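## Task

Yellow sponges sit on shelves, each above a lot number printed on the shelf edge beneath it. Take the two yellow sponges whose lot numbers are smallest in the whole storeroom and set them on the desk; every other yellow sponge stays on the shelf it started on. The robot must not tip over or finish leaning, or the task fails. Anything that stays put only because the robot is holding it at the end does not count.

## Robot and tools

Robot: a simulated Hello Robot Stretch 4 with one arm. It has an omni-wheel base, a lift that slides up a mast, a telescoping arm reaching forward, a wrist with yaw, pitch and roll, and a two-finger gripper. It stands about 1.6 m tall, and the base rim lies within 0.23 m of the base origin. Cameras: head_camera, head_left_camera, head_right_camera and wrist_camera. Loose items may occasionally get a brief nudge from outside.

Frames: the base frame sits on the floor under the base centre, with x forward, y left and z up. hand_pose is reported in this frame and marks a point between the open fingertips; its printed value may be slightly off. The odometry frame is the base frame as it was when the scene began. Heading runs from -3.142 to 3.142, with positive meaning left.

execute_actions(actions, cameras): actions is a list holding exactly one action, or none (an empty list just reports state and images). An action can contain "base", "joints" or both, plus an optional "pace" and an optional "contact_limits". Alternatively it can be {"end_of_arm": "enable_torque"} by itself, which switches wrist or gripper motors back on after they shut off. All motions in one action start at the same moment.
- base: exactly one relative offset measured from where the base last reported itself. translate_m means forward (+) or back, -2 to 2 m. strafe_m means sideways with left positive, -2 to 2 m. rotate_rad means turning in place with counter-clockwise positive, -3.2 to 3.2.
- joints: absolute targets keyed by name, not offsets. lift_m 0 to 1.2; arm_m 0 to 0.55 (extension); wrist_yaw_rad -1.134 to 4.276 (0 is forward, left is positive, 3.14 is folded back, and above 3.4 the arm may block it); wrist_pitch_rad -1.117 to 4.259 (0 is level, 1.57 points down); wrist_roll_rad -1.117 to 4.259 (positive turns clockwise as seen from behind); gripper_m -0.038 to 0.141, the gap between fingertips in metres, where negative values press the tips together. A target outside the range gets clipped and the result says so. Any other invalid value or an unknown key rejects the call and nothing moves.
- pace: "slow", "default", "fast" or "max". The base drives up to 0.1, 0.3, 0.4 or 0.6 m/s and turns up to 1, 2, 3 or 4 rad/s at those paces. When lift_m is above 0.2 these are lowered further, reaching 0.3 m/s and 1 rad/s at 1.2.
- contact_limits: {"arm_m": value}, where 0 is the softest and 0.75 the strongest push before the arm halts; 0.5 if omitted.
- cameras: a list of camera names, or "all". Omitting it or passing null returns all; [] returns none.
Each action lasts at most 15 s. When starting a scene, sending lift_m 0.4 together with wrist_yaw_rad 0 unfolds the wrist.

wait(seconds 0 to 10): sends no new command and returns state and images. zoom_image(camera, region [x0,y0,x1,y1] in pixels, at most 504x504): gives a sharper crop of that camera's latest image, which helps when reading lot numbers. read_manual: licence texts only. finished_scene(scene): closes the scene (1 or 2) and reports whether it succeeded; it cannot be undone. Replying without a tool call ends every remaining scene.

Result lines: base_status and joint_status say how each motion finished. "done" for the base only means the wheels turned the commanded amount, even if they slipped. "off_target" means it stopped short and may still be pushing. "contact_stop_at_<key>" means it hit something; that part then goes slack, so a lift can sag and wheels can roll. "limit_stop_at_tilt" means the lean exceeds 6 degrees and the lift, arm and wheels go slack. "limit_stop_at_own_body" is self-collision, which is likely when pitch is below -0.2 with roll below -0.4 or above 4. "torque_fault" means a wrist or gripper motor went limp; send enable_torque. on_its_own covers anything not commanded, and its "held at" is the target, not the actual position. Joints left out of an action may still be moving toward old targets. lidar_m gives 12 distances in 30-degree sectors: the first straight ahead, then counter-clockwise (4th left, 7th behind, 10th right). "-" means nothing seen or closer than 0.25 m. It sees from roughly 0.15 m up, so tabletops show up, but glass and thin legs can be missed. wrist_depth_mm is a 7x7 grid of depth values in mm, 100 to 2000, starting top-left. base_odometry comes from wheels only. If turned_by_wheels and turned_by_imu differ by more than about 0.1 rad, the robot hit something or slipped. base_tilt is in degrees, with forward and right positive and an offset of about ±1.5. motor_effort is in percent, with the peak in brackets; a load in a level gripper moves the wrist_pitch effort further from zero.

Gripping: command a gripper_m smaller than the object's width. Squeezing harder pulls the object toward the wrist. Neither the reading nor "done" proves a grasp; look for a clear change in the gripper effort, or check the images. If the fingertips catch on a surface, raise the lift.

Avoid: turning or driving with more than 1 kg held and arm_m above 0.2, especially at fast paces, as this risks tipping. Also avoid strong pushes or pulls with the gripper held high, letting objects fall, slamming, and hitting things. Before finishing, open the gripper and pull away so the items rest on the desk unsupported.

Each tool is called after "Call:" as name([rows], argument=value, ...), one row to a line, values as JSON.

## Session

Call:
execute_actions(actions=[])

Scene clock: 0.00 s.
base_odometry: x=+0.000 y=+0.000 heading=+0.000 (m, m, rad; odometry frame)
turned_by_wheels: +0.000 (rad since the last result)
turned_by_imu: +0.000 (rad since the last result)
base_tilt: forward=+0.1 right=-0.9 (deg)
lidar_m: 0.99 0.73 0.68 0.74 1.02 2.28 1.11 0.80 0.74 0.79 2.01 1.95
base_status: not commanded
joint_positions: lift_m=+0.149 arm_m=+0.002 wrist_yaw_rad=+3.215 wrist_pitch_rad=+0.015 wrist_roll_rad=+0.000 gripper_m=+0.057
joint_status: not commanded
motor_effort: lift_m=+21 arm_m=-1 wrist_yaw_rad=+1 wrist_pitch_rad=-4 wrist_roll_rad=-1 gripper_m=-2 wheel_0=+0 wheel_1=+0 wheel_2=+0 (%)
hand_pose: x=-0.1212 y=+0.0661 z=+0.3233 quat_wxyz=(-0.037, -0.007, +0.000, +0.999) (m; base frame)
wrist_depth_mm: - 136 135 - - - - / - 107 135 - - - - / - 112 135 - - - - / - 131 163 - - - - / 203 1661 - - - - 1983 / 220 1255 195 1336 191 1281 1205 / 219 820 866 110 866 798 842
pictures: head_camera, head_left_camera, head_right_camera, wrist_camera
Images, in order (width x height): head_camera 420x560, head_left_camera 420x672, head_right_camera 420x672, wrist_camera 616x392.

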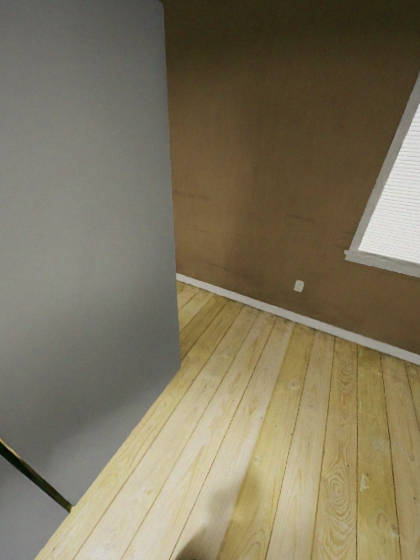

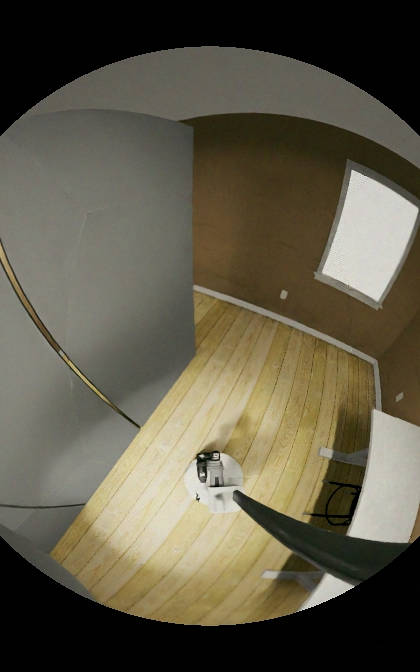

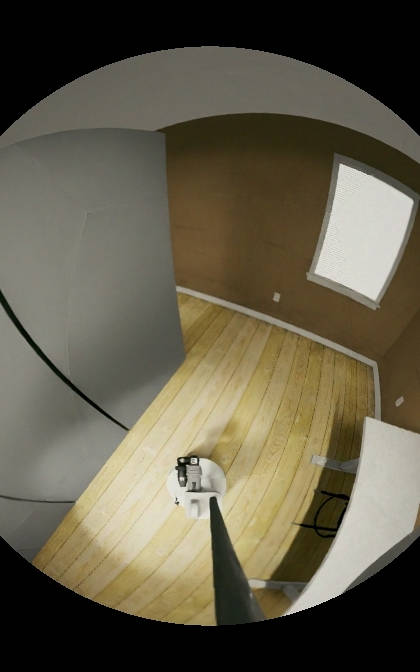

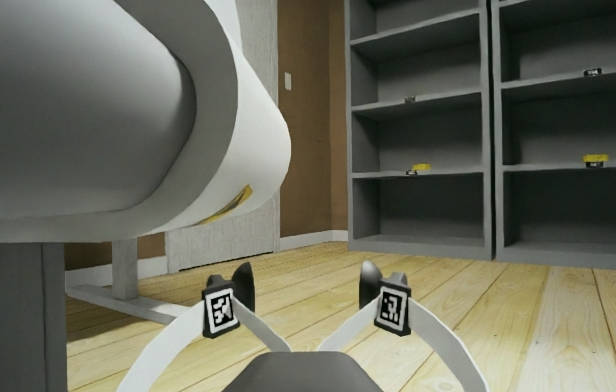

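Call:
zoom_image(camera="wrist_camera", region=[330, 0, 616, 270])

Call:
zoom_image(camera="head_right_camera", region=[0, 300, 420, 640])

Region (330, 0, 616, 270) of wrist_camera's 616x392 image, scaled by 1.762.

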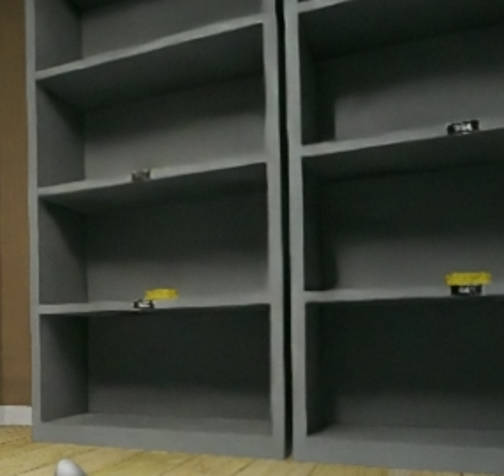

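Region (0, 300, 420, 640) of head_right_camera's 420x672 image, scaled by 1.200, with more detail than that image has; it fills the top 408 rows of this view, and the rest is white.

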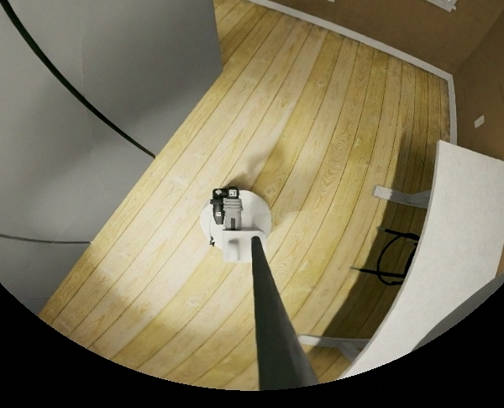

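Call:
execute_actions([
  {"base": {"rotate_rad": 2.61}, "pace": "fast"},
])

Scene clock: 9.83 s.
base_odometry: x=+0.000 y=+0.000 heading=+2.610 (m, m, rad; odometry frame)
turned_by_wheels: +2.610 (rad since the last result)
turned_by_imu: +2.640 (rad since the last result)
base_tilt: forward=+0.1 right=-0.9 (deg)
lidar_m: 2.27 1.07 0.79 0.75 0.80 2.05 1.98 1.02 0.73 0.69 0.74 1.02
base_status: done
joint_positions: lift_m=+0.149 arm_m=+0.002 wrist_yaw_rad=+3.215 wrist_pitch_rad=+0.015 wrist_roll_rad=+0.000 gripper_m=+0.057
joint_status: not commanded
motor_effort: lift_m=+22(21) arm_m=-1(1) wrist_yaw_rad=+1(0) wrist_pitch_rad=-6(7) wrist_roll_rad=+0(1) gripper_m=-2(4) wheel_0=+1(6) wheel_1=+1(6) wheel_2=+1(10) (%)
hand_pose: x=-0.1211 y=+0.0661 z=+0.3233 quat_wxyz=(-0.037, -0.007, +0.000, +0.999) (m; base frame)
wrist_depth_mm: - 135 135 - - - - / - 107 135 - - - - / - 112 135 - - - 1983 / - 131 164 - - - - / 203 - - - - - - / 219 1366 195 1308 191 1281 1229 / 218 820 878 110 866 809 842
pictures: head_camera, head_left_camera, head_right_camera, wrist_camera
Images, in order (width x height): head_camera 420x560, head_left_camera 420x672, head_right_camera 420x672, wrist_camera 616x392.

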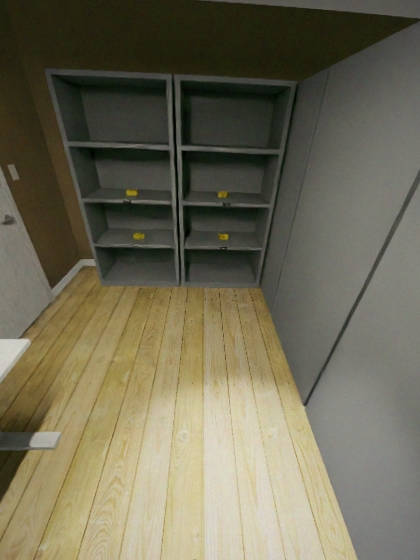

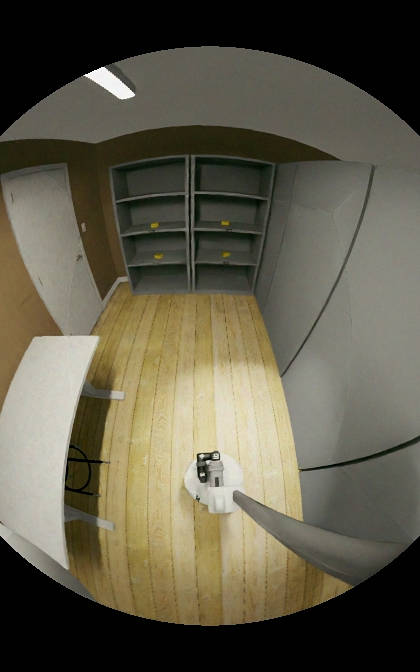

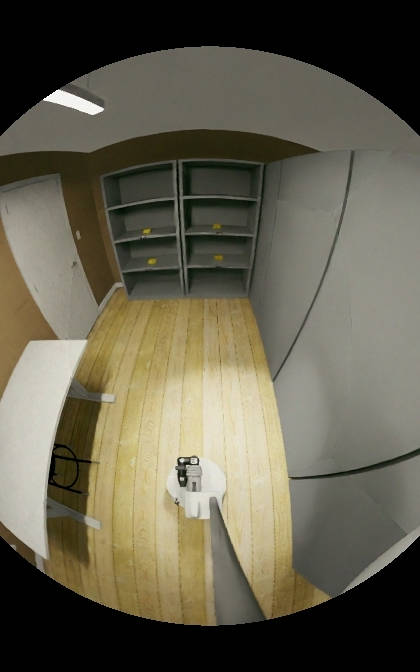

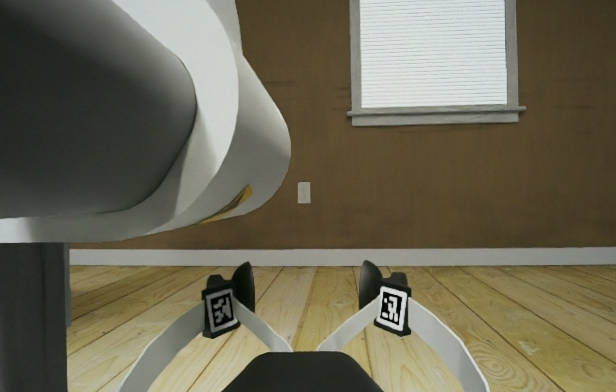

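Call:
zoom_image(camera="head_camera", region=[100, 175, 180, 255])

Call:
zoom_image(camera="head_camera", region=[190, 180, 270, 260])

Region (100, 175, 180, 255) of head_camera's 420x560 image, scaled by 6.300, with more detail than that image has.

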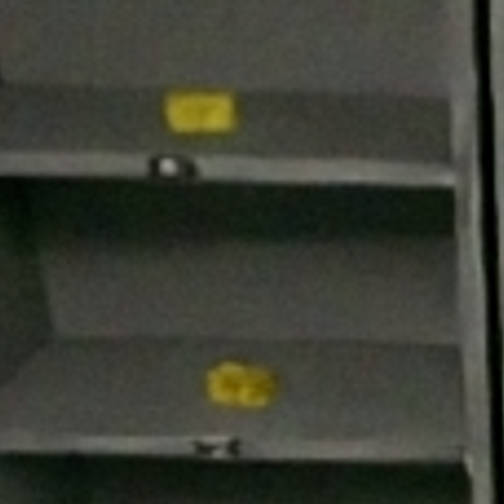

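Region (190, 180, 270, 260) of head_camera's 420x560 image, scaled by 6.300, with more detail than that image has.

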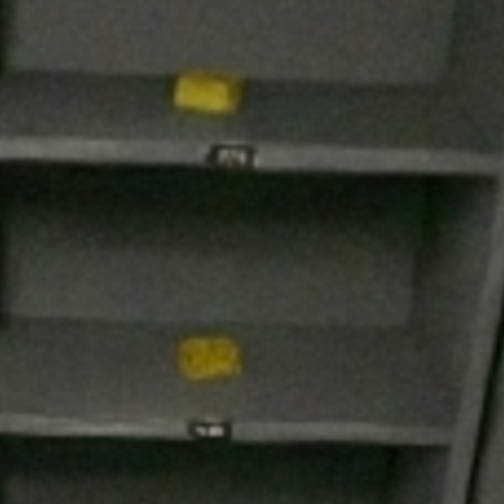

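Call:
execute_actions([
  {"base": {"translate_m": 1.05}, "joints": {"lift_m": 0.4, "wrist_yaw_rad": 0.36, "gripper_m": 0.12}, "pace": "max"},
])

Scene clock: 21.60 s.
base_odometry: x=-0.905 y=+0.532 heading=+2.610 (m, m, rad; odometry frame)
turned_by_wheels: +0.000 (rad since the last result)
turned_by_imu: -0.005 (rad since the last result)
base_tilt: forward=+0.2 right=-0.8 (deg)
lidar_m: 1.21 1.29 1.58 0.86 0.80 1.11 3.07 0.99 0.74 0.70 0.75 1.03
base_status: done
joint_positions: lift_m=+0.400 arm_m=+0.002 wrist_yaw_rad=+0.360 wrist_pitch_rad=+0.015 wrist_roll_rad=+0.000 gripper_m=+0.120
joint_status: all done
motor_effort: lift_m=+24(28) arm_m=-1(1) wrist_yaw_rad=+0(6) wrist_pitch_rad=-6(6) wrist_roll_rad=+0(1) gripper_m=-1(4) wheel_0=-1(6) wheel_1=+0(5) wheel_2=-1(14) (%)
hand_pose: x=+0.4737 y=+0.0198 z=+0.5737 quat_wxyz=(+0.984, -0.001, +0.007, +0.179) (m; base frame)
wrist_depth_mm: 1661 1537 1661 1537 1366 1281 891 / 1618 1366 1397 1078 1138 1182 1182 / 1661 1537 1661 1537 1366 1281 1229 / 1618 1464 1661 1537 1366 1336 1205 / 1618 1430 1708 1098 1025 1281 1205 / 1618 1366 1618 1576 1008 1308 1229 / 1430 1281 1281 110 1160 1182 1205
pictures: head_camera, head_left_camera, head_right_camera, wrist_camera
Images, in order (width x height): head_camera 420x560, head_left_camera 420x672, head_right_camera 420x672, wrist_camera 616x392.

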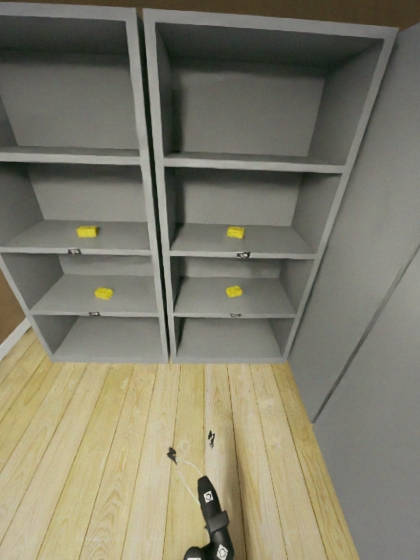

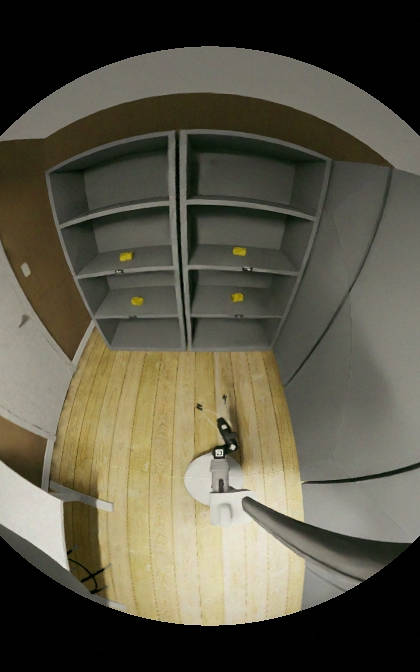

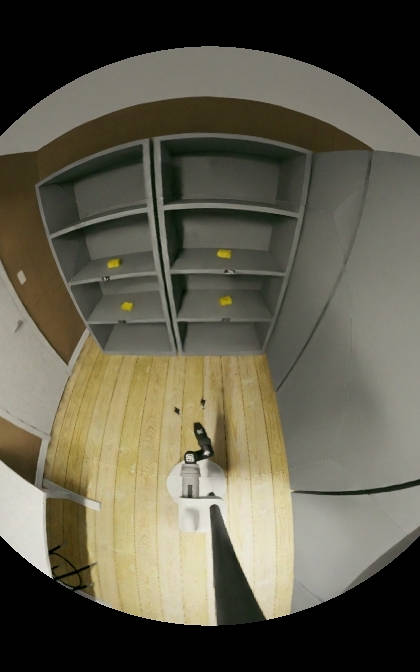

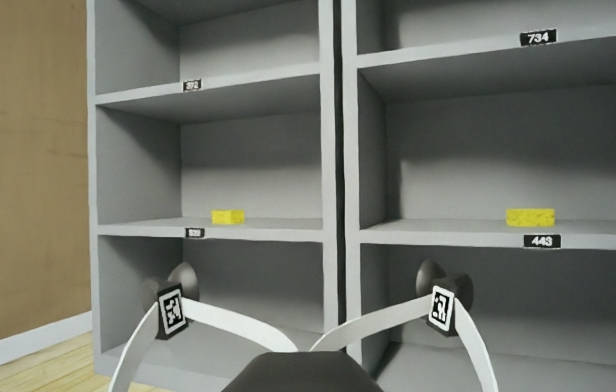

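Call:
zoom_image(camera="wrist_camera", region=[160, 65, 230, 105])

Call:
zoom_image(camera="wrist_camera", region=[165, 205, 255, 250])

Call:
zoom_image(camera="head_camera", region=[50, 215, 130, 325])

Call:
zoom_image(camera="head_camera", region=[200, 215, 280, 325])

Region (160, 65, 230, 105) of wrist_camera's 616x392 image, scaled by 7.200; it fills the top 288 rows of this view, and the rest is white.

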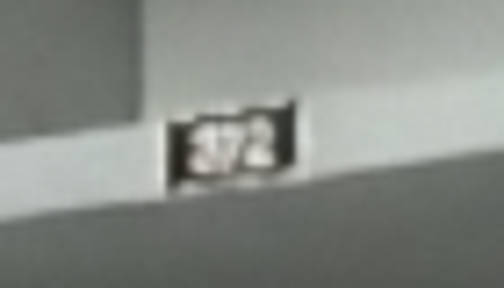

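Region (165, 205, 255, 250) of wrist_camera's 616x392 image, scaled by 5.600.

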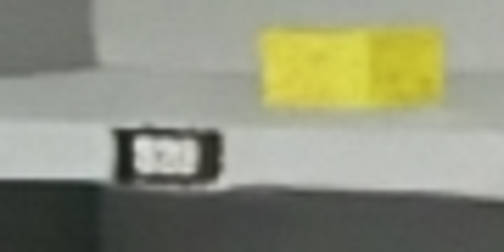

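Region (50, 215, 130, 325) of head_camera's 420x560 image, scaled by 4.582, with more detail than that image has; it fills the left 367 columns of this view, and the rest is white.

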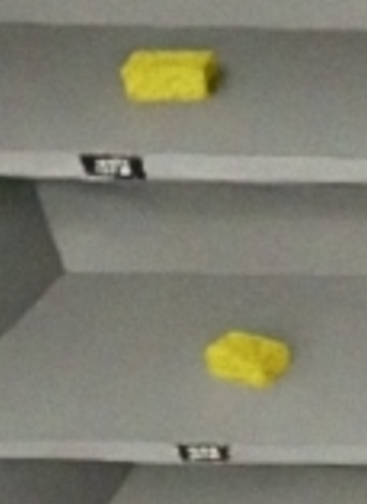

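Region (200, 215, 280, 325) of head_camera's 420x560 image, scaled by 4.582, with more detail than that image has; it fills the left 367 columns of this view, and the rest is white.

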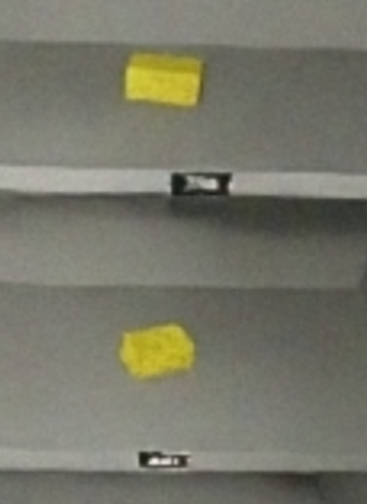

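Call:
execute_actions([
  {"joints": {"wrist_yaw_rad": 0.1}, "pace": "max"},
], cameras=["wrist_camera"])

Scene clock: 31.67 s.
base_odometry: x=-0.905 y=+0.532 heading=+2.610 (m, m, rad; odometry frame)
turned_by_wheels: +0.000 (rad since the last result)
turned_by_imu: -0.001 (rad since the last result)
base_tilt: forward=+0.1 right=-0.9 (deg)
lidar_m: 1.23 1.27 1.60 0.87 0.79 1.08 3.06 1.01 0.73 0.70 0.73 1.04
base_status: not commanded
joint_positions: lift_m=+0.400 arm_m=+0.002 wrist_yaw_rad=+0.100 wrist_pitch_rad=+0.015 wrist_roll_rad=+0.000 gripper_m=+0.120
joint_status: all done
motor_effort: lift_m=+24(24) arm_m=-1(1) wrist_yaw_rad=+0(5) wrist_pitch_rad=-5(7) wrist_roll_rad=-1(1) gripper_m=-1(0) wheel_0=-1(1) wheel_1=+0(0) wheel_2=-1(1) (%)
hand_pose: x=+0.4687 y=-0.0581 z=+0.5737 quat_wxyz=(+0.999, -0.001, +0.007, +0.050) (m; base frame)
wrist_depth_mm: 1537 1537 1118 1499 1430 1397 976 / 1281 1229 1098 1160 1160 1160 976 / 1576 1537 1098 1464 1464 1397 1008 / 1537 1537 1078 1464 1430 1430 1025 / 1430 1537 1060 1464 1430 1281 946 / 1537 1537 1042 1464 1430 1336 1025 / 1281 1205 1078 110 1229 1182 1025
pictures: wrist_camera
Images, in order (width x height): wrist_camera 616x392.

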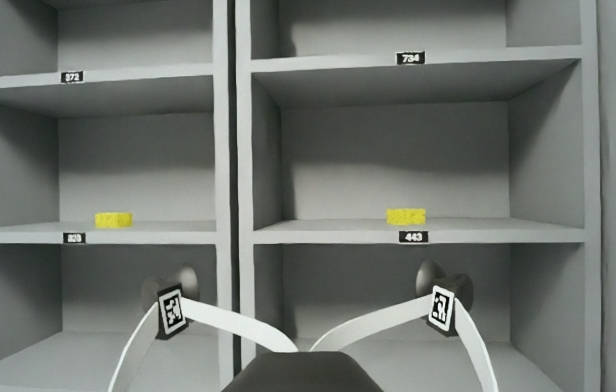

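Call:
zoom_image(camera="wrist_camera", region=[40, 55, 140, 255])

Call:
zoom_image(camera="wrist_camera", region=[50, 222, 110, 252])

Region (40, 55, 140, 255) of wrist_camera's 616x392 image, scaled by 2.520.

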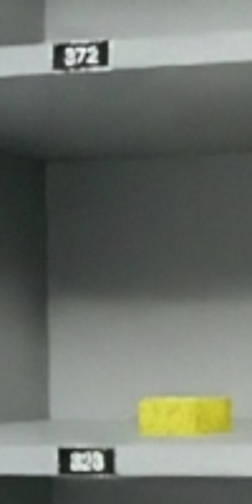

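Region (50, 222, 110, 252) of wrist_camera's 616x392 image, scaled by 8.400.

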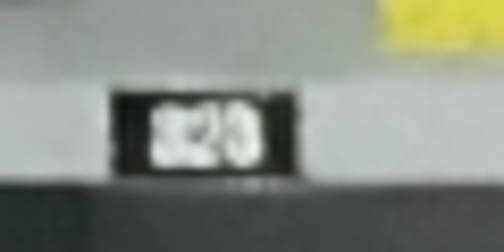

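Call:
execute_actions([
  {"base": {"strafe_m": 0.25}, "joints": {"arm_m": 0.2, "wrist_yaw_rad": 0.08}, "pace": "max"},
], cameras=["wrist_camera", "head_camera"])

Scene clock: 47.37 s.
base_odometry: x=-1.032 y=+0.316 heading=+2.610 (m, m, rad; odometry frame)
turned_by_wheels: +0.000 (rad since the last result)
turned_by_imu: -0.001 (rad since the last result)
base_tilt: forward=+0.1 right=-0.9 (deg)
lidar_m: 1.22 1.27 1.33 0.87 0.57 0.75 3.05 1.36 1.02 0.95 0.98 1.28
base_status: done
joint_positions: lift_m=+0.400 arm_m=+0.199 wrist_yaw_rad=+0.080 wrist_pitch_rad=+0.015 wrist_roll_rad=+0.000 gripper_m=+0.120
joint_status: all done
motor_effort: lift_m=+24(24) arm_m=+5(4) wrist_yaw_rad=+0(3) wrist_pitch_rad=-6(6) wrist_roll_rad=-1(1) gripper_m=+0(1) wheel_0=+0(11) wheel_1=+0(15) wheel_2=+0(0) (%)
hand_pose: x=+0.6645 y=-0.0640 z=+0.5738 quat_wxyz=(+0.999, +0.000, +0.007, +0.040) (m; base frame)
wrist_depth_mm: 1160 1308 1281 809 891 831 820 / 1098 1138 1138 831 1160 1182 1182 / 1229 1336 1336 809 1255 1205 1229 / 1255 1336 1281 1255 1255 1229 1182 / 1118 1042 1078 820 976 960 904 / 1205 1308 1308 1160 1255 1255 1182 / 1160 1182 1255 110 1229 1205 1205
pictures: head_camera, wrist_camera
Images, in order (width x height): head_camera 420x560, wrist_camera 616x392.

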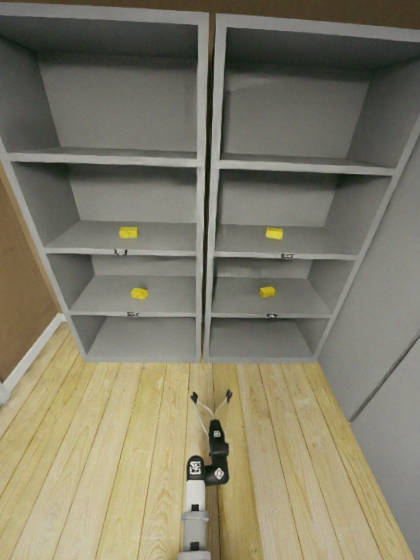

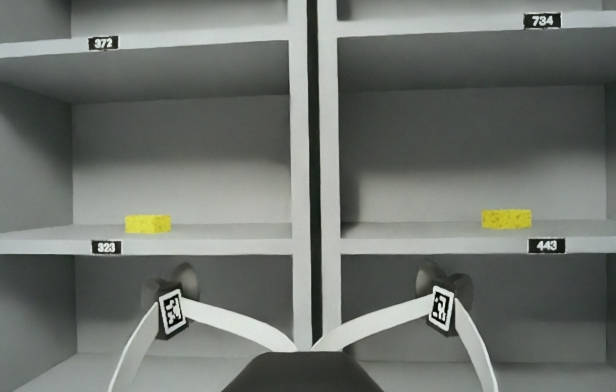

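Call:
zoom_image(camera="wrist_camera", region=[70, 25, 150, 65])

Call:
zoom_image(camera="wrist_camera", region=[70, 225, 150, 265])

Region (70, 25, 150, 65) of wrist_camera's 616x392 image, scaled by 6.300.

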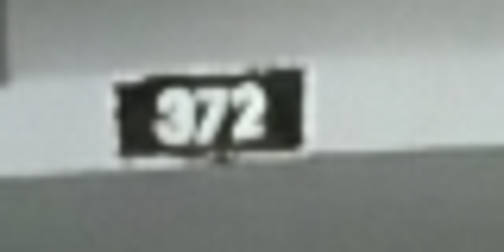

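Region (70, 225, 150, 265) of wrist_camera's 616x392 image, scaled by 6.300.

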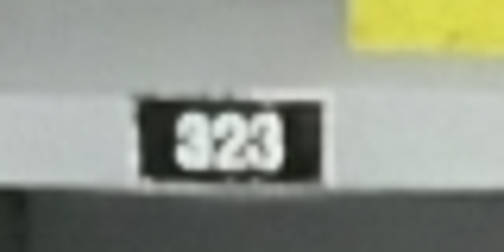

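Call:
execute_actions([
  {"base": {"translate_m": -2.0}, "joints": {"arm_m": 0.0, "wrist_yaw_rad": -1.1, "lift_m": 0.25}, "pace": "max"},
])

Scene clock: 74.93 s.
base_odometry: x=+0.692 y=-0.697 heading=+2.610 (m, m, rad; odometry frame)
turned_by_wheels: +0.000 (rad since the last result)
turned_by_imu: +0.003 (rad since the last result)
base_tilt: forward=+0.0 right=-0.9 (deg)
lidar_m: 3.23 0.75 0.59 1.07 1.39 1.03 0.99 1.07 1.49 0.93 0.98 1.37
base_status: done
joint_positions: lift_m=+0.250 arm_m=+0.003 wrist_yaw_rad=-1.100 wrist_pitch_rad=+0.015 wrist_roll_rad=+0.000 gripper_m=+0.120
joint_status: all done
joint sent to its limit — the command would take arm_m past its lower limit, so that joint was sent only as far as its limit.
motor_effort: lift_m=+17(20) arm_m=-5(6) wrist_yaw_rad=+1(1) wrist_pitch_rad=-6(8) wrist_roll_rad=+0(1) gripper_m=+2(1) wheel_0=+2(7) wheel_1=+2(5) wheel_2=+0(13) (%)
hand_pose: x=+0.2267 y=-0.2967 z=+0.4242 quat_wxyz=(+0.853, +0.004, +0.006, -0.523) (m; base frame)
wrist_depth_mm: 1537 1281 1098 960 878 788 741 / 1499 1336 1138 976 866 788 723 / 1576 1281 1098 976 866 788 741 / 1537 1308 1138 991 878 788 723 / 1537 1308 1118 960 866 788 741 / 1499 1308 1060 991 854 759 732 / 1098 1042 1078 110 878 788 741
pictures: head_camera, head_left_camera, head_right_camera, wrist_camera
Images, in order (width x height): head_camera 420x560, head_left_camera 420x672, head_right_camera 420x672, wrist_camera 616x392.

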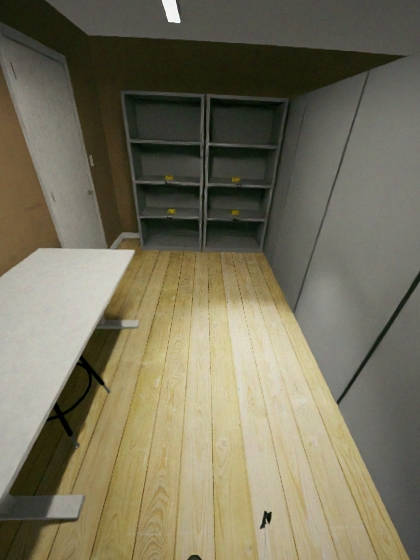

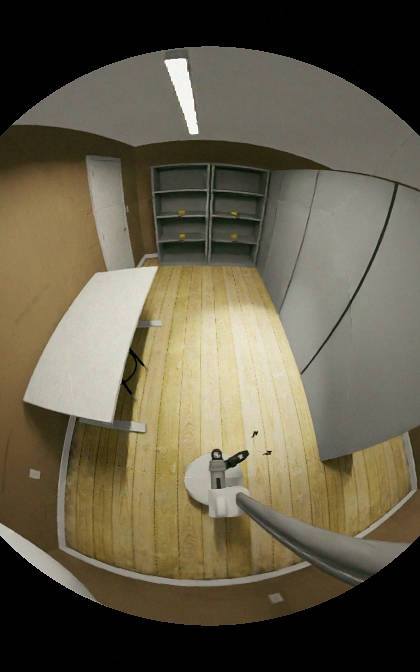

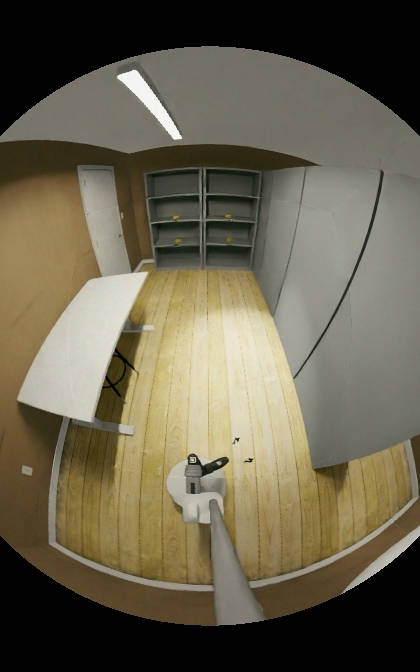

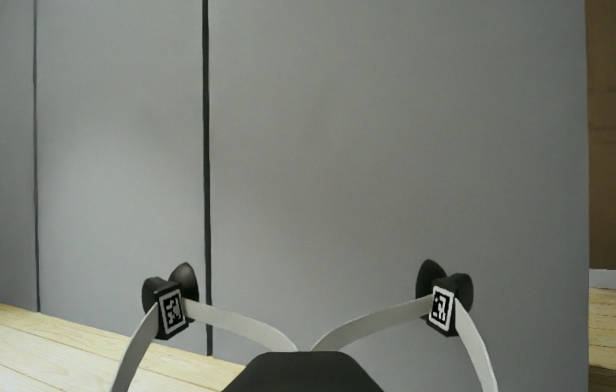

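Call:
execute_actions([
  {"base": {"rotate_rad": -0.38}, "joints": {"wrist_yaw_rad": -1.13, "gripper_m": 0.04, "lift_m": 0.2}, "pace": "max"},
])

Scene clock: 86.90 s.
base_odometry: x=+0.692 y=-0.697 heading=+2.231 (m, m, rad; odometry frame)
turned_by_wheels: -0.380 (rad since the last result)
turned_by_imu: -0.386 (rad since the last result)
base_tilt: forward=+0.2 right=-0.9 (deg)
lidar_m: 1.64 1.35 0.65 0.59 1.31 1.28 0.98 0.98 1.12 1.76 0.94 1.01
base_status: done
joint_positions: lift_m=+0.200 arm_m=+0.003 wrist_yaw_rad=-1.124 wrist_pitch_rad=+0.015 wrist_roll_rad=+0.000 gripper_m=+0.040
joint_status: all done
joint sent to its limit — the command would take wrist_yaw_rad past its lower limit, so that joint was sent only as far as its limit.
motor_effort: lift_m=+17(19) arm_m=-5(5) wrist_yaw_rad=+0(8) wrist_pitch_rad=-5(7) wrist_roll_rad=-1(1) gripper_m=-4(4) wheel_0=+1(5) wheel_1=+1(11) wheel_2=+0(7) (%)
hand_pose: x=+0.2195 y=-0.2979 z=+0.3742 quat_wxyz=(+0.846, +0.004, +0.006, -0.533) (m; base frame)
wrist_depth_mm: 866 878 854 842 - - 1863 / 866 878 842 842 - - 1921 / 878 866 854 820 - - 1863 / 891 854 854 842 - - 1863 / 878 866 854 842 - - 1863 / 878 866 195 820 191 1397 1397 / 878 878 854 110 891 891 946
pictures: head_camera, head_left_camera, head_right_camera, wrist_camera
Images, in order (width x height): head_camera 420x560, head_left_camera 420x672, head_right_camera 420x672, wrist_camera 616x392.

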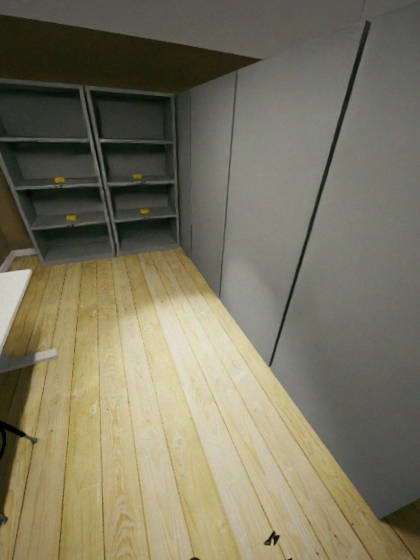

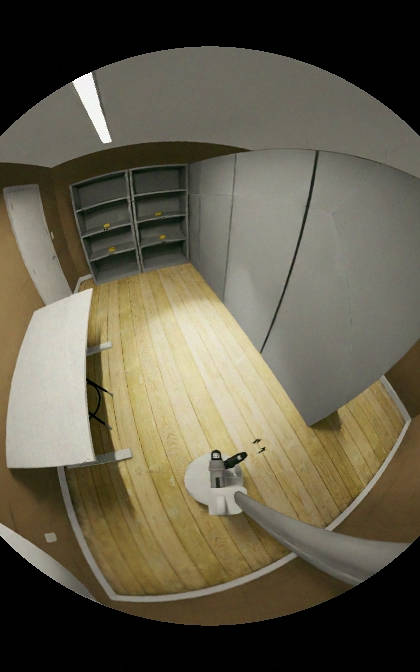

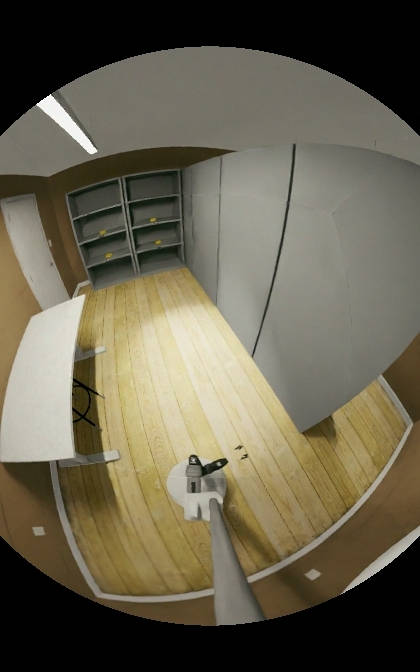

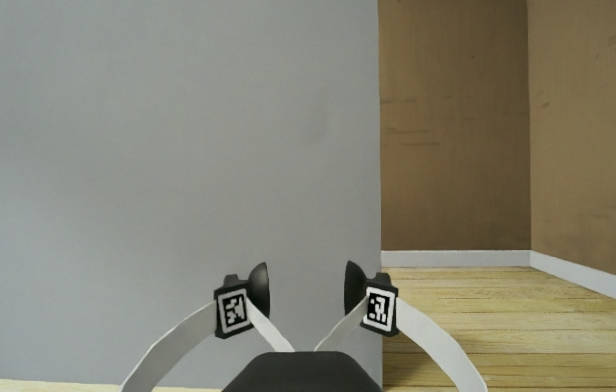

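Call:
execute_actions([
  {"base": {"strafe_m": -1.72}, "pace": "max"},
])

Scene clock: 105.20 s.
base_odometry: x=+2.051 y=+0.357 heading=+2.231 (m, m, rad; odometry frame)
turned_by_wheels: +0.000 (rad since the last result)
turned_by_imu: -0.006 (rad since the last result)
base_tilt: forward=+0.1 right=-0.9 (deg)
lidar_m: 1.38 0.61 0.64 2.33 1.04 0.51 0.40 0.39 0.45 0.70 0.80 0.88
base_status: done
joint_positions: lift_m=+0.200 arm_m=+0.003 wrist_yaw_rad=-1.124 wrist_pitch_rad=+0.015 wrist_roll_rad=+0.000 gripper_m=+0.040
joint_status: not commanded
motor_effort: lift_m=+18(19) arm_m=-5(5) wrist_yaw_rad=+0(1) wrist_pitch_rad=-6(5) wrist_roll_rad=-1(1) gripper_m=-5(5) wheel_0=+0(13) wheel_1=+0(15) wheel_2=+2(0) (%)
hand_pose: x=+0.2194 y=-0.2979 z=+0.3741 quat_wxyz=(+0.846, +0.004, +0.006, -0.533) (m; base frame)
wrist_depth_mm: 723 707 699 683 668 654 647 / 715 715 699 683 676 668 647 / 715 715 707 691 676 668 654 / 723 715 699 691 683 668 654 / 723 715 707 683 676 668 661 / 732 715 195 691 192 668 654 / 732 707 691 110 676 661 661
pictures: head_camera, head_left_camera, head_right_camera, wrist_camera
Images, in order (width x height): head_camera 420x560, head_left_camera 420x672, head_right_camera 420x672, wrist_camera 616x392.

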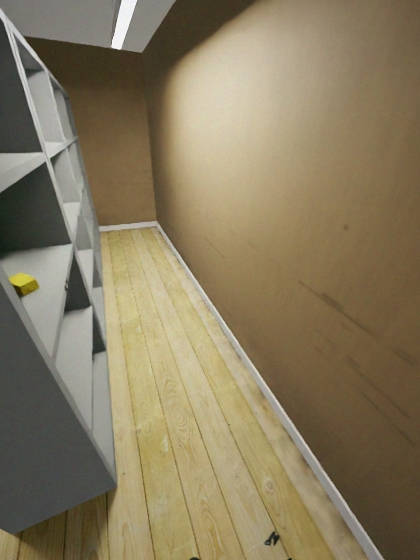

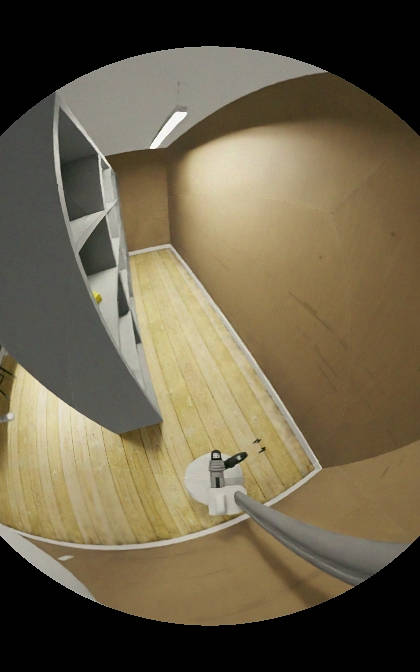

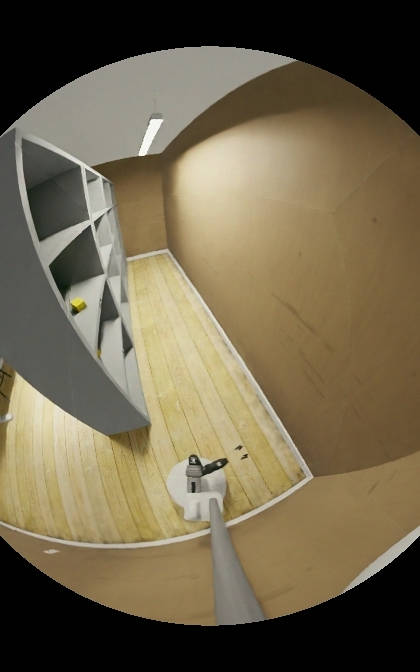

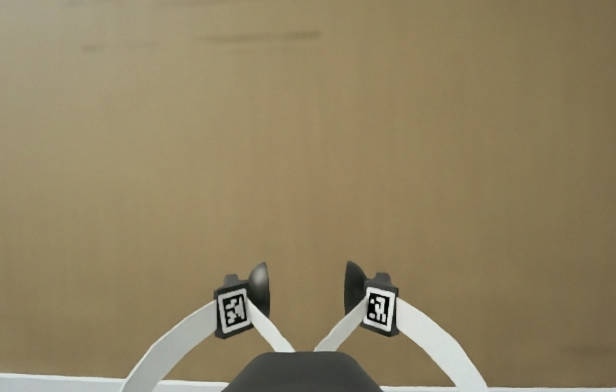

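Call:
execute_actions([
  {"base": {"translate_m": 1.25}, "joints": {"wrist_yaw_rad": 1.94, "lift_m": 0.48, "arm_m": 0.08}, "pace": "max"},
])

Scene clock: 124.83 s.
base_odometry: x=+1.285 y=+1.345 heading=+2.231 (m, m, rad; odometry frame)
turned_by_wheels: +0.000 (rad since the last result)
turned_by_imu: -0.006 (rad since the last result)
base_tilt: forward=+0.0 right=-0.9 (deg)
lidar_m: 0.61 1.63 0.82 0.64 0.64 0.71 1.60 0.87 0.44 0.34 0.34 0.36
base_status: done
joint_positions: lift_m=+0.480 arm_m=+0.079 wrist_yaw_rad=+1.940 wrist_pitch_rad=+0.015 wrist_roll_rad=+0.000 gripper_m=+0.040
joint_status: all done
motor_effort: lift_m=+23(28) arm_m=+5(6) wrist_yaw_rad=+1(8) wrist_pitch_rad=-6(7) wrist_roll_rad=-1(1) gripper_m=-3(4) wheel_0=-1(8) wheel_1=+0(10) wheel_2=+0(13) (%)
hand_pose: x=+0.2275 y=+0.3006 z=+0.6538 quat_wxyz=(+0.565, -0.006, +0.004, +0.825) (m; base frame)
wrist_depth_mm: 1160 1138 1138 683 1138 1138 1160 / 809 820 842 715 854 878 878 / 1160 1138 1160 1118 1138 1138 1138 / 1118 1118 1138 750 1160 1138 1160 / 1138 1118 1118 750 1138 1138 1078 / 788 788 195 691 192 723 1138 / 1160 1138 1160 110 1118 1118 1160
pictures: head_camera, head_left_camera, head_right_camera, wrist_camera
Images, in order (width x height): head_camera 420x560, head_left_camera 420x672, head_right_camera 420x672, wrist_camera 616x392.

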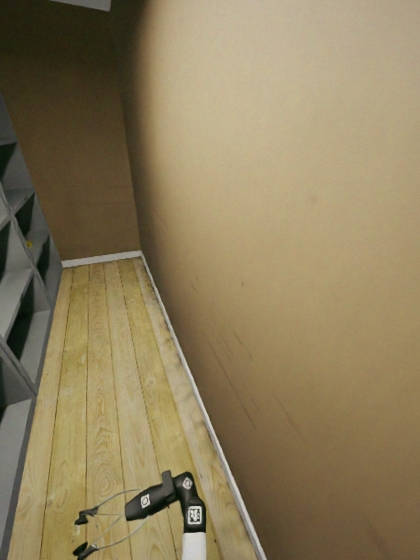

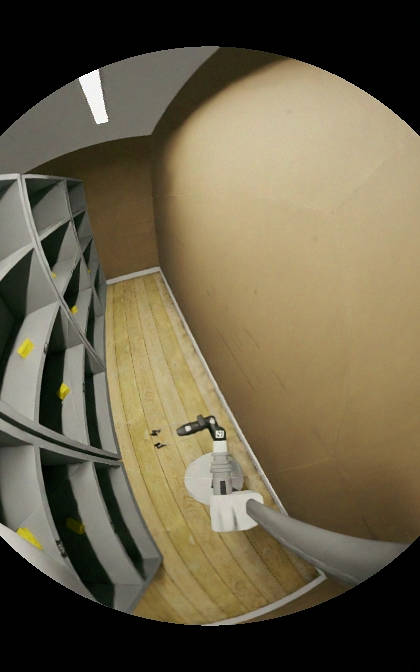

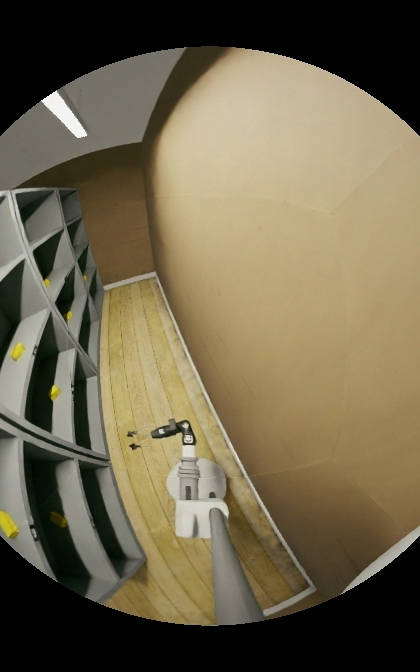

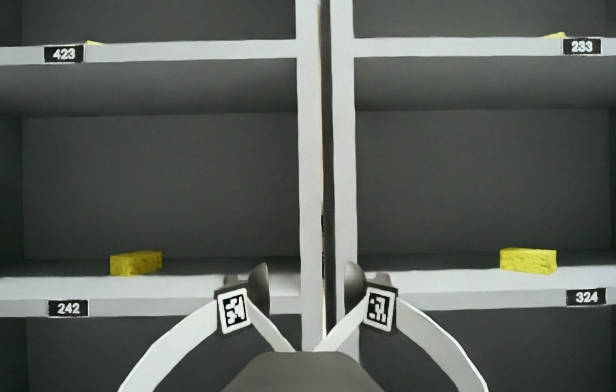

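Call:
zoom_image(camera="wrist_camera", region=[480, 20, 616, 320])

Call:
zoom_image(camera="wrist_camera", region=[30, 20, 180, 330])

Call:
execute_actions([
  {"base": {"rotate_rad": 0.385}, "joints": {"wrist_yaw_rad": 1.55}, "pace": "max"},
], cameras=["head_camera", "wrist_camera"])

Region (480, 20, 616, 320) of wrist_camera's 616x392 image, scaled by 1.680; it fills the left 228 columns of this view, and the rest is white.

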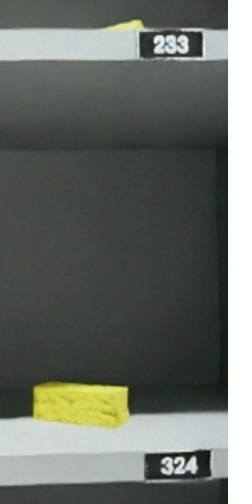

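Region (30, 20, 180, 330) of wrist_camera's 616x392 image, scaled by 1.626; it fills the left 244 columns of this view, and the rest is white.

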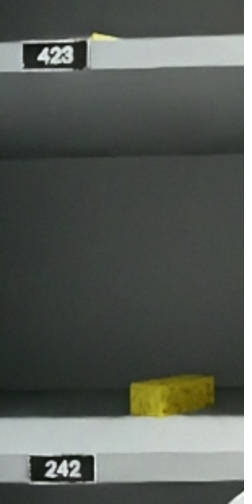

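Scene clock: 130.50 s.
base_odometry: x=+1.285 y=+1.345 heading=+2.616 (m, m, rad; odometry frame)
turned_by_wheels: +0.385 (rad since the last result)
turned_by_imu: +0.388 (rad since the last result)
base_tilt: forward=+0.2 right=-0.8 (deg)
lidar_m: 1.44 0.93 0.67 0.63 0.65 1.63 1.36 0.49 0.34 0.31 0.35 0.49
base_status: done
joint_positions: lift_m=+0.480 arm_m=+0.079 wrist_yaw_rad=+1.550 wrist_pitch_rad=+0.015 wrist_roll_rad=+0.000 gripper_m=+0.040
joint_status: all done
motor_effort: lift_m=+23(23) arm_m=+5(5) wrist_yaw_rad=-1(6) wrist_pitch_rad=-7(4) wrist_roll_rad=-1(1) gripper_m=-5(3) wheel_0=+1(6) wheel_1=+0(6) wheel_2=+1(9) (%)
hand_pose: x=+0.3434 y=+0.2866 z=+0.6538 quat_wxyz=(+0.714, -0.005, +0.005, +0.700) (m; base frame)
wrist_depth_mm: 621 634 603 591 615 621 627 / 809 831 854 597 854 866 891 / 1042 1042 1025 591 1025 1042 1042 / 1042 1042 1025 591 1060 1060 1060 / 1042 1042 1025 597 1060 1078 1042 / 627 627 194 591 191 647 634 / 1042 1042 1042 110 1042 1078 1042
pictures: head_camera, wrist_camera
Images, in order (width x height): head_camera 420x560, wrist_camera 616x392.

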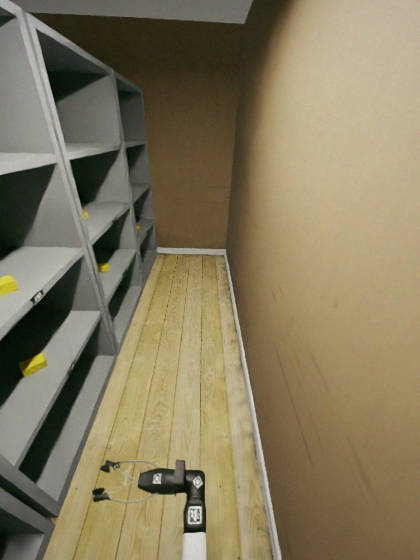

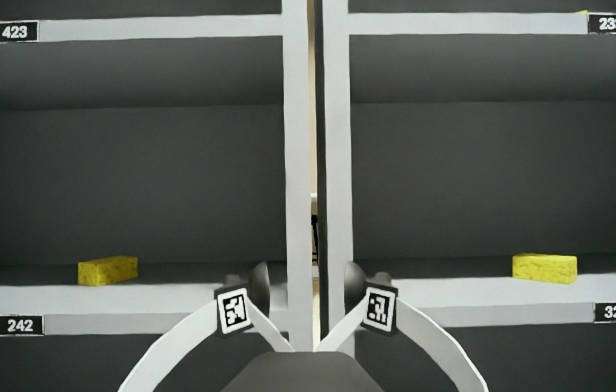

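Call:
execute_actions([
  {"base": {"translate_m": 1.22}, "joints": {"wrist_yaw_rad": 1.25, "arm_m": 0.545, "lift_m": 0.5}, "pace": "max"},
])

Scene clock: 141.93 s.
base_odometry: x=+0.229 y=+1.957 heading=+2.616 (m, m, rad; odometry frame)
turned_by_wheels: +0.000 (rad since the last result)
turned_by_imu: -0.007 (rad since the last result)
base_tilt: forward=+0.0 right=-0.8 (deg)
lidar_m: 1.49 0.88 0.66 0.62 0.66 0.93 1.37 0.51 0.37 0.35 0.38 0.54
base_status: done
joint_positions: lift_m=+0.500 arm_m=+0.544 wrist_yaw_rad=+1.250 wrist_pitch_rad=+0.015 wrist_roll_rad=+0.000 gripper_m=+0.040
joint_status: all done
motor_effort: lift_m=+24(22) arm_m=+5(7) wrist_yaw_rad=+2(8) wrist_pitch_rad=-6(5) wrist_roll_rad=+0(1) gripper_m=-6(3) wheel_0=+0(8) wheel_1=-2(5) wheel_2=+0(10) (%)
hand_pose: x=+0.8890 y=+0.2462 z=+0.6738 quat_wxyz=(+0.811, -0.004, +0.006, +0.585) (m; base frame)
wrist_depth_mm: 539 591 741 640 1229 1308 1118 / 750 759 778 654 809 809 931 / 917 976 1025 661 1182 1308 1138 / 904 960 1025 654 1205 1336 1118 / 904 960 1008 654 1182 1255 1060 / 627 683 195 627 191 1281 1098 / 723 549 1042 110 1229 1308 1138
pictures: head_camera, head_left_camera, head_right_camera, wrist_camera
Images, in order (width x height): head_camera 420x560, head_left_camera 420x672, head_right_camera 420x672, wrist_camera 616x392.

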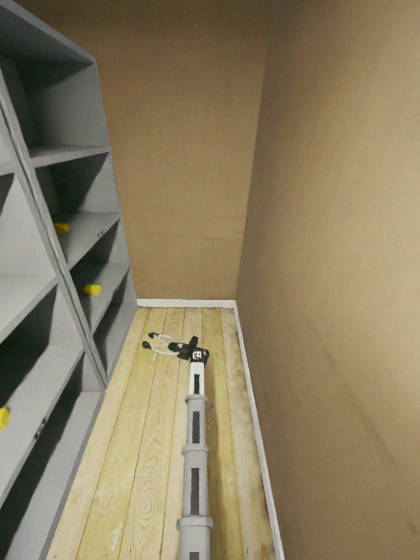

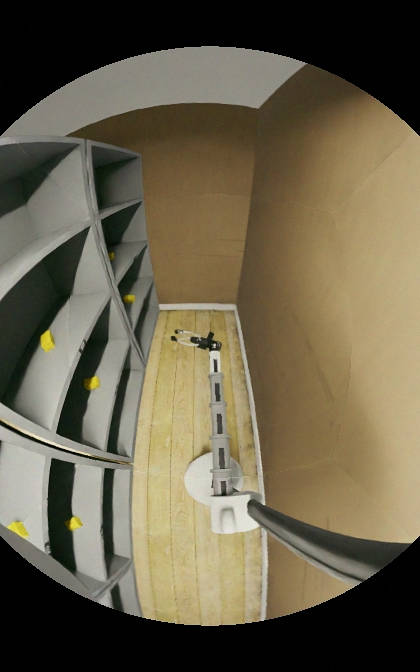

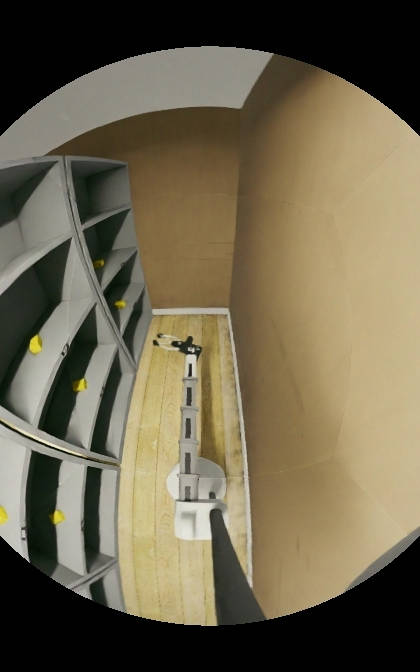

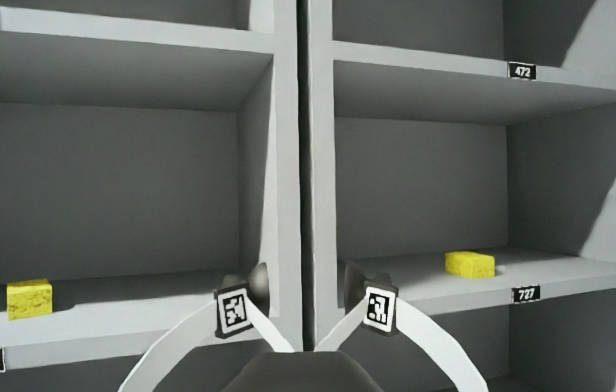

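Call:
zoom_image(camera="wrist_camera", region=[480, 50, 570, 95])

Call:
zoom_image(camera="wrist_camera", region=[480, 270, 570, 315])

Call:
execute_actions([
  {"joints": {"wrist_yaw_rad": 1.5}, "pace": "max"},
], cameras=["wrist_camera"])

Region (480, 50, 570, 95) of wrist_camera's 616x392 image, scaled by 5.600.

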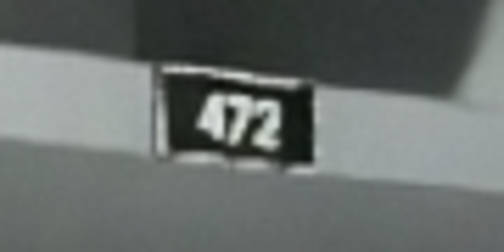

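Region (480, 270, 570, 315) of wrist_camera's 616x392 image, scaled by 5.600.

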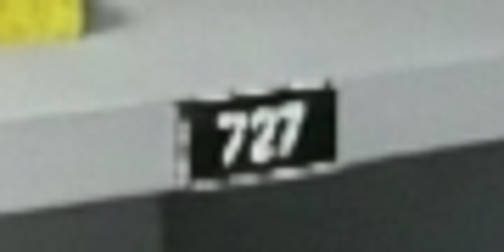

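Scene clock: 149.43 s.
base_odometry: x=+0.229 y=+1.957 heading=+2.616 (m, m, rad; odometry frame)
turned_by_wheels: +0.000 (rad since the last result)
turned_by_imu: -0.001 (rad since the last result)
base_tilt: forward=+0.1 right=-0.9 (deg)
lidar_m: 1.47 0.88 0.67 0.60 0.66 0.90 1.39 0.51 0.34 0.33 0.36 0.51
base_status: not commanded
joint_positions: lift_m=+0.500 arm_m=+0.544 wrist_yaw_rad=+1.500 wrist_pitch_rad=+0.015 wrist_roll_rad=+0.000 gripper_m=+0.040
joint_status: all done
motor_effort: lift_m=+24(24) arm_m=+5(5) wrist_yaw_rad=+2(6) wrist_pitch_rad=-5(6) wrist_roll_rad=+0(1) gripper_m=-5(4) wheel_0=+0(0) wheel_1=-1(2) wheel_2=+1(1) (%)
hand_pose: x=+0.8227 y=+0.2815 z=+0.6738 quat_wxyz=(+0.732, -0.005, +0.005, +0.681) (m; base frame)
wrist_depth_mm: 580 591 603 609 591 615 1060 / 750 768 788 798 603 798 820 / 1008 1008 1025 1060 609 1078 1118 / 991 1008 1025 1025 603 1078 1078 / 991 1025 1025 1060 603 1060 1078 / 683 676 194 661 191 640 634 / 976 569 1025 110 591 1078 1098
pictures: wrist_camera
Images, in order (width x height): wrist_camera 616x392.

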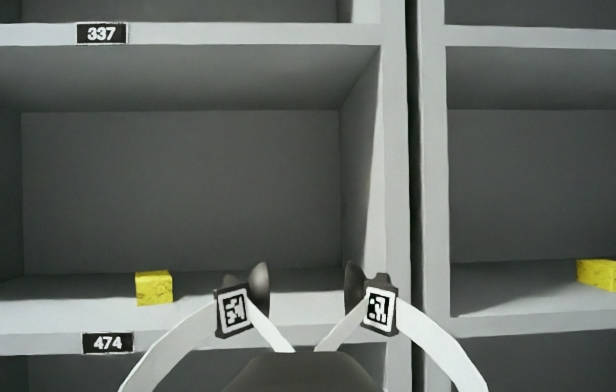

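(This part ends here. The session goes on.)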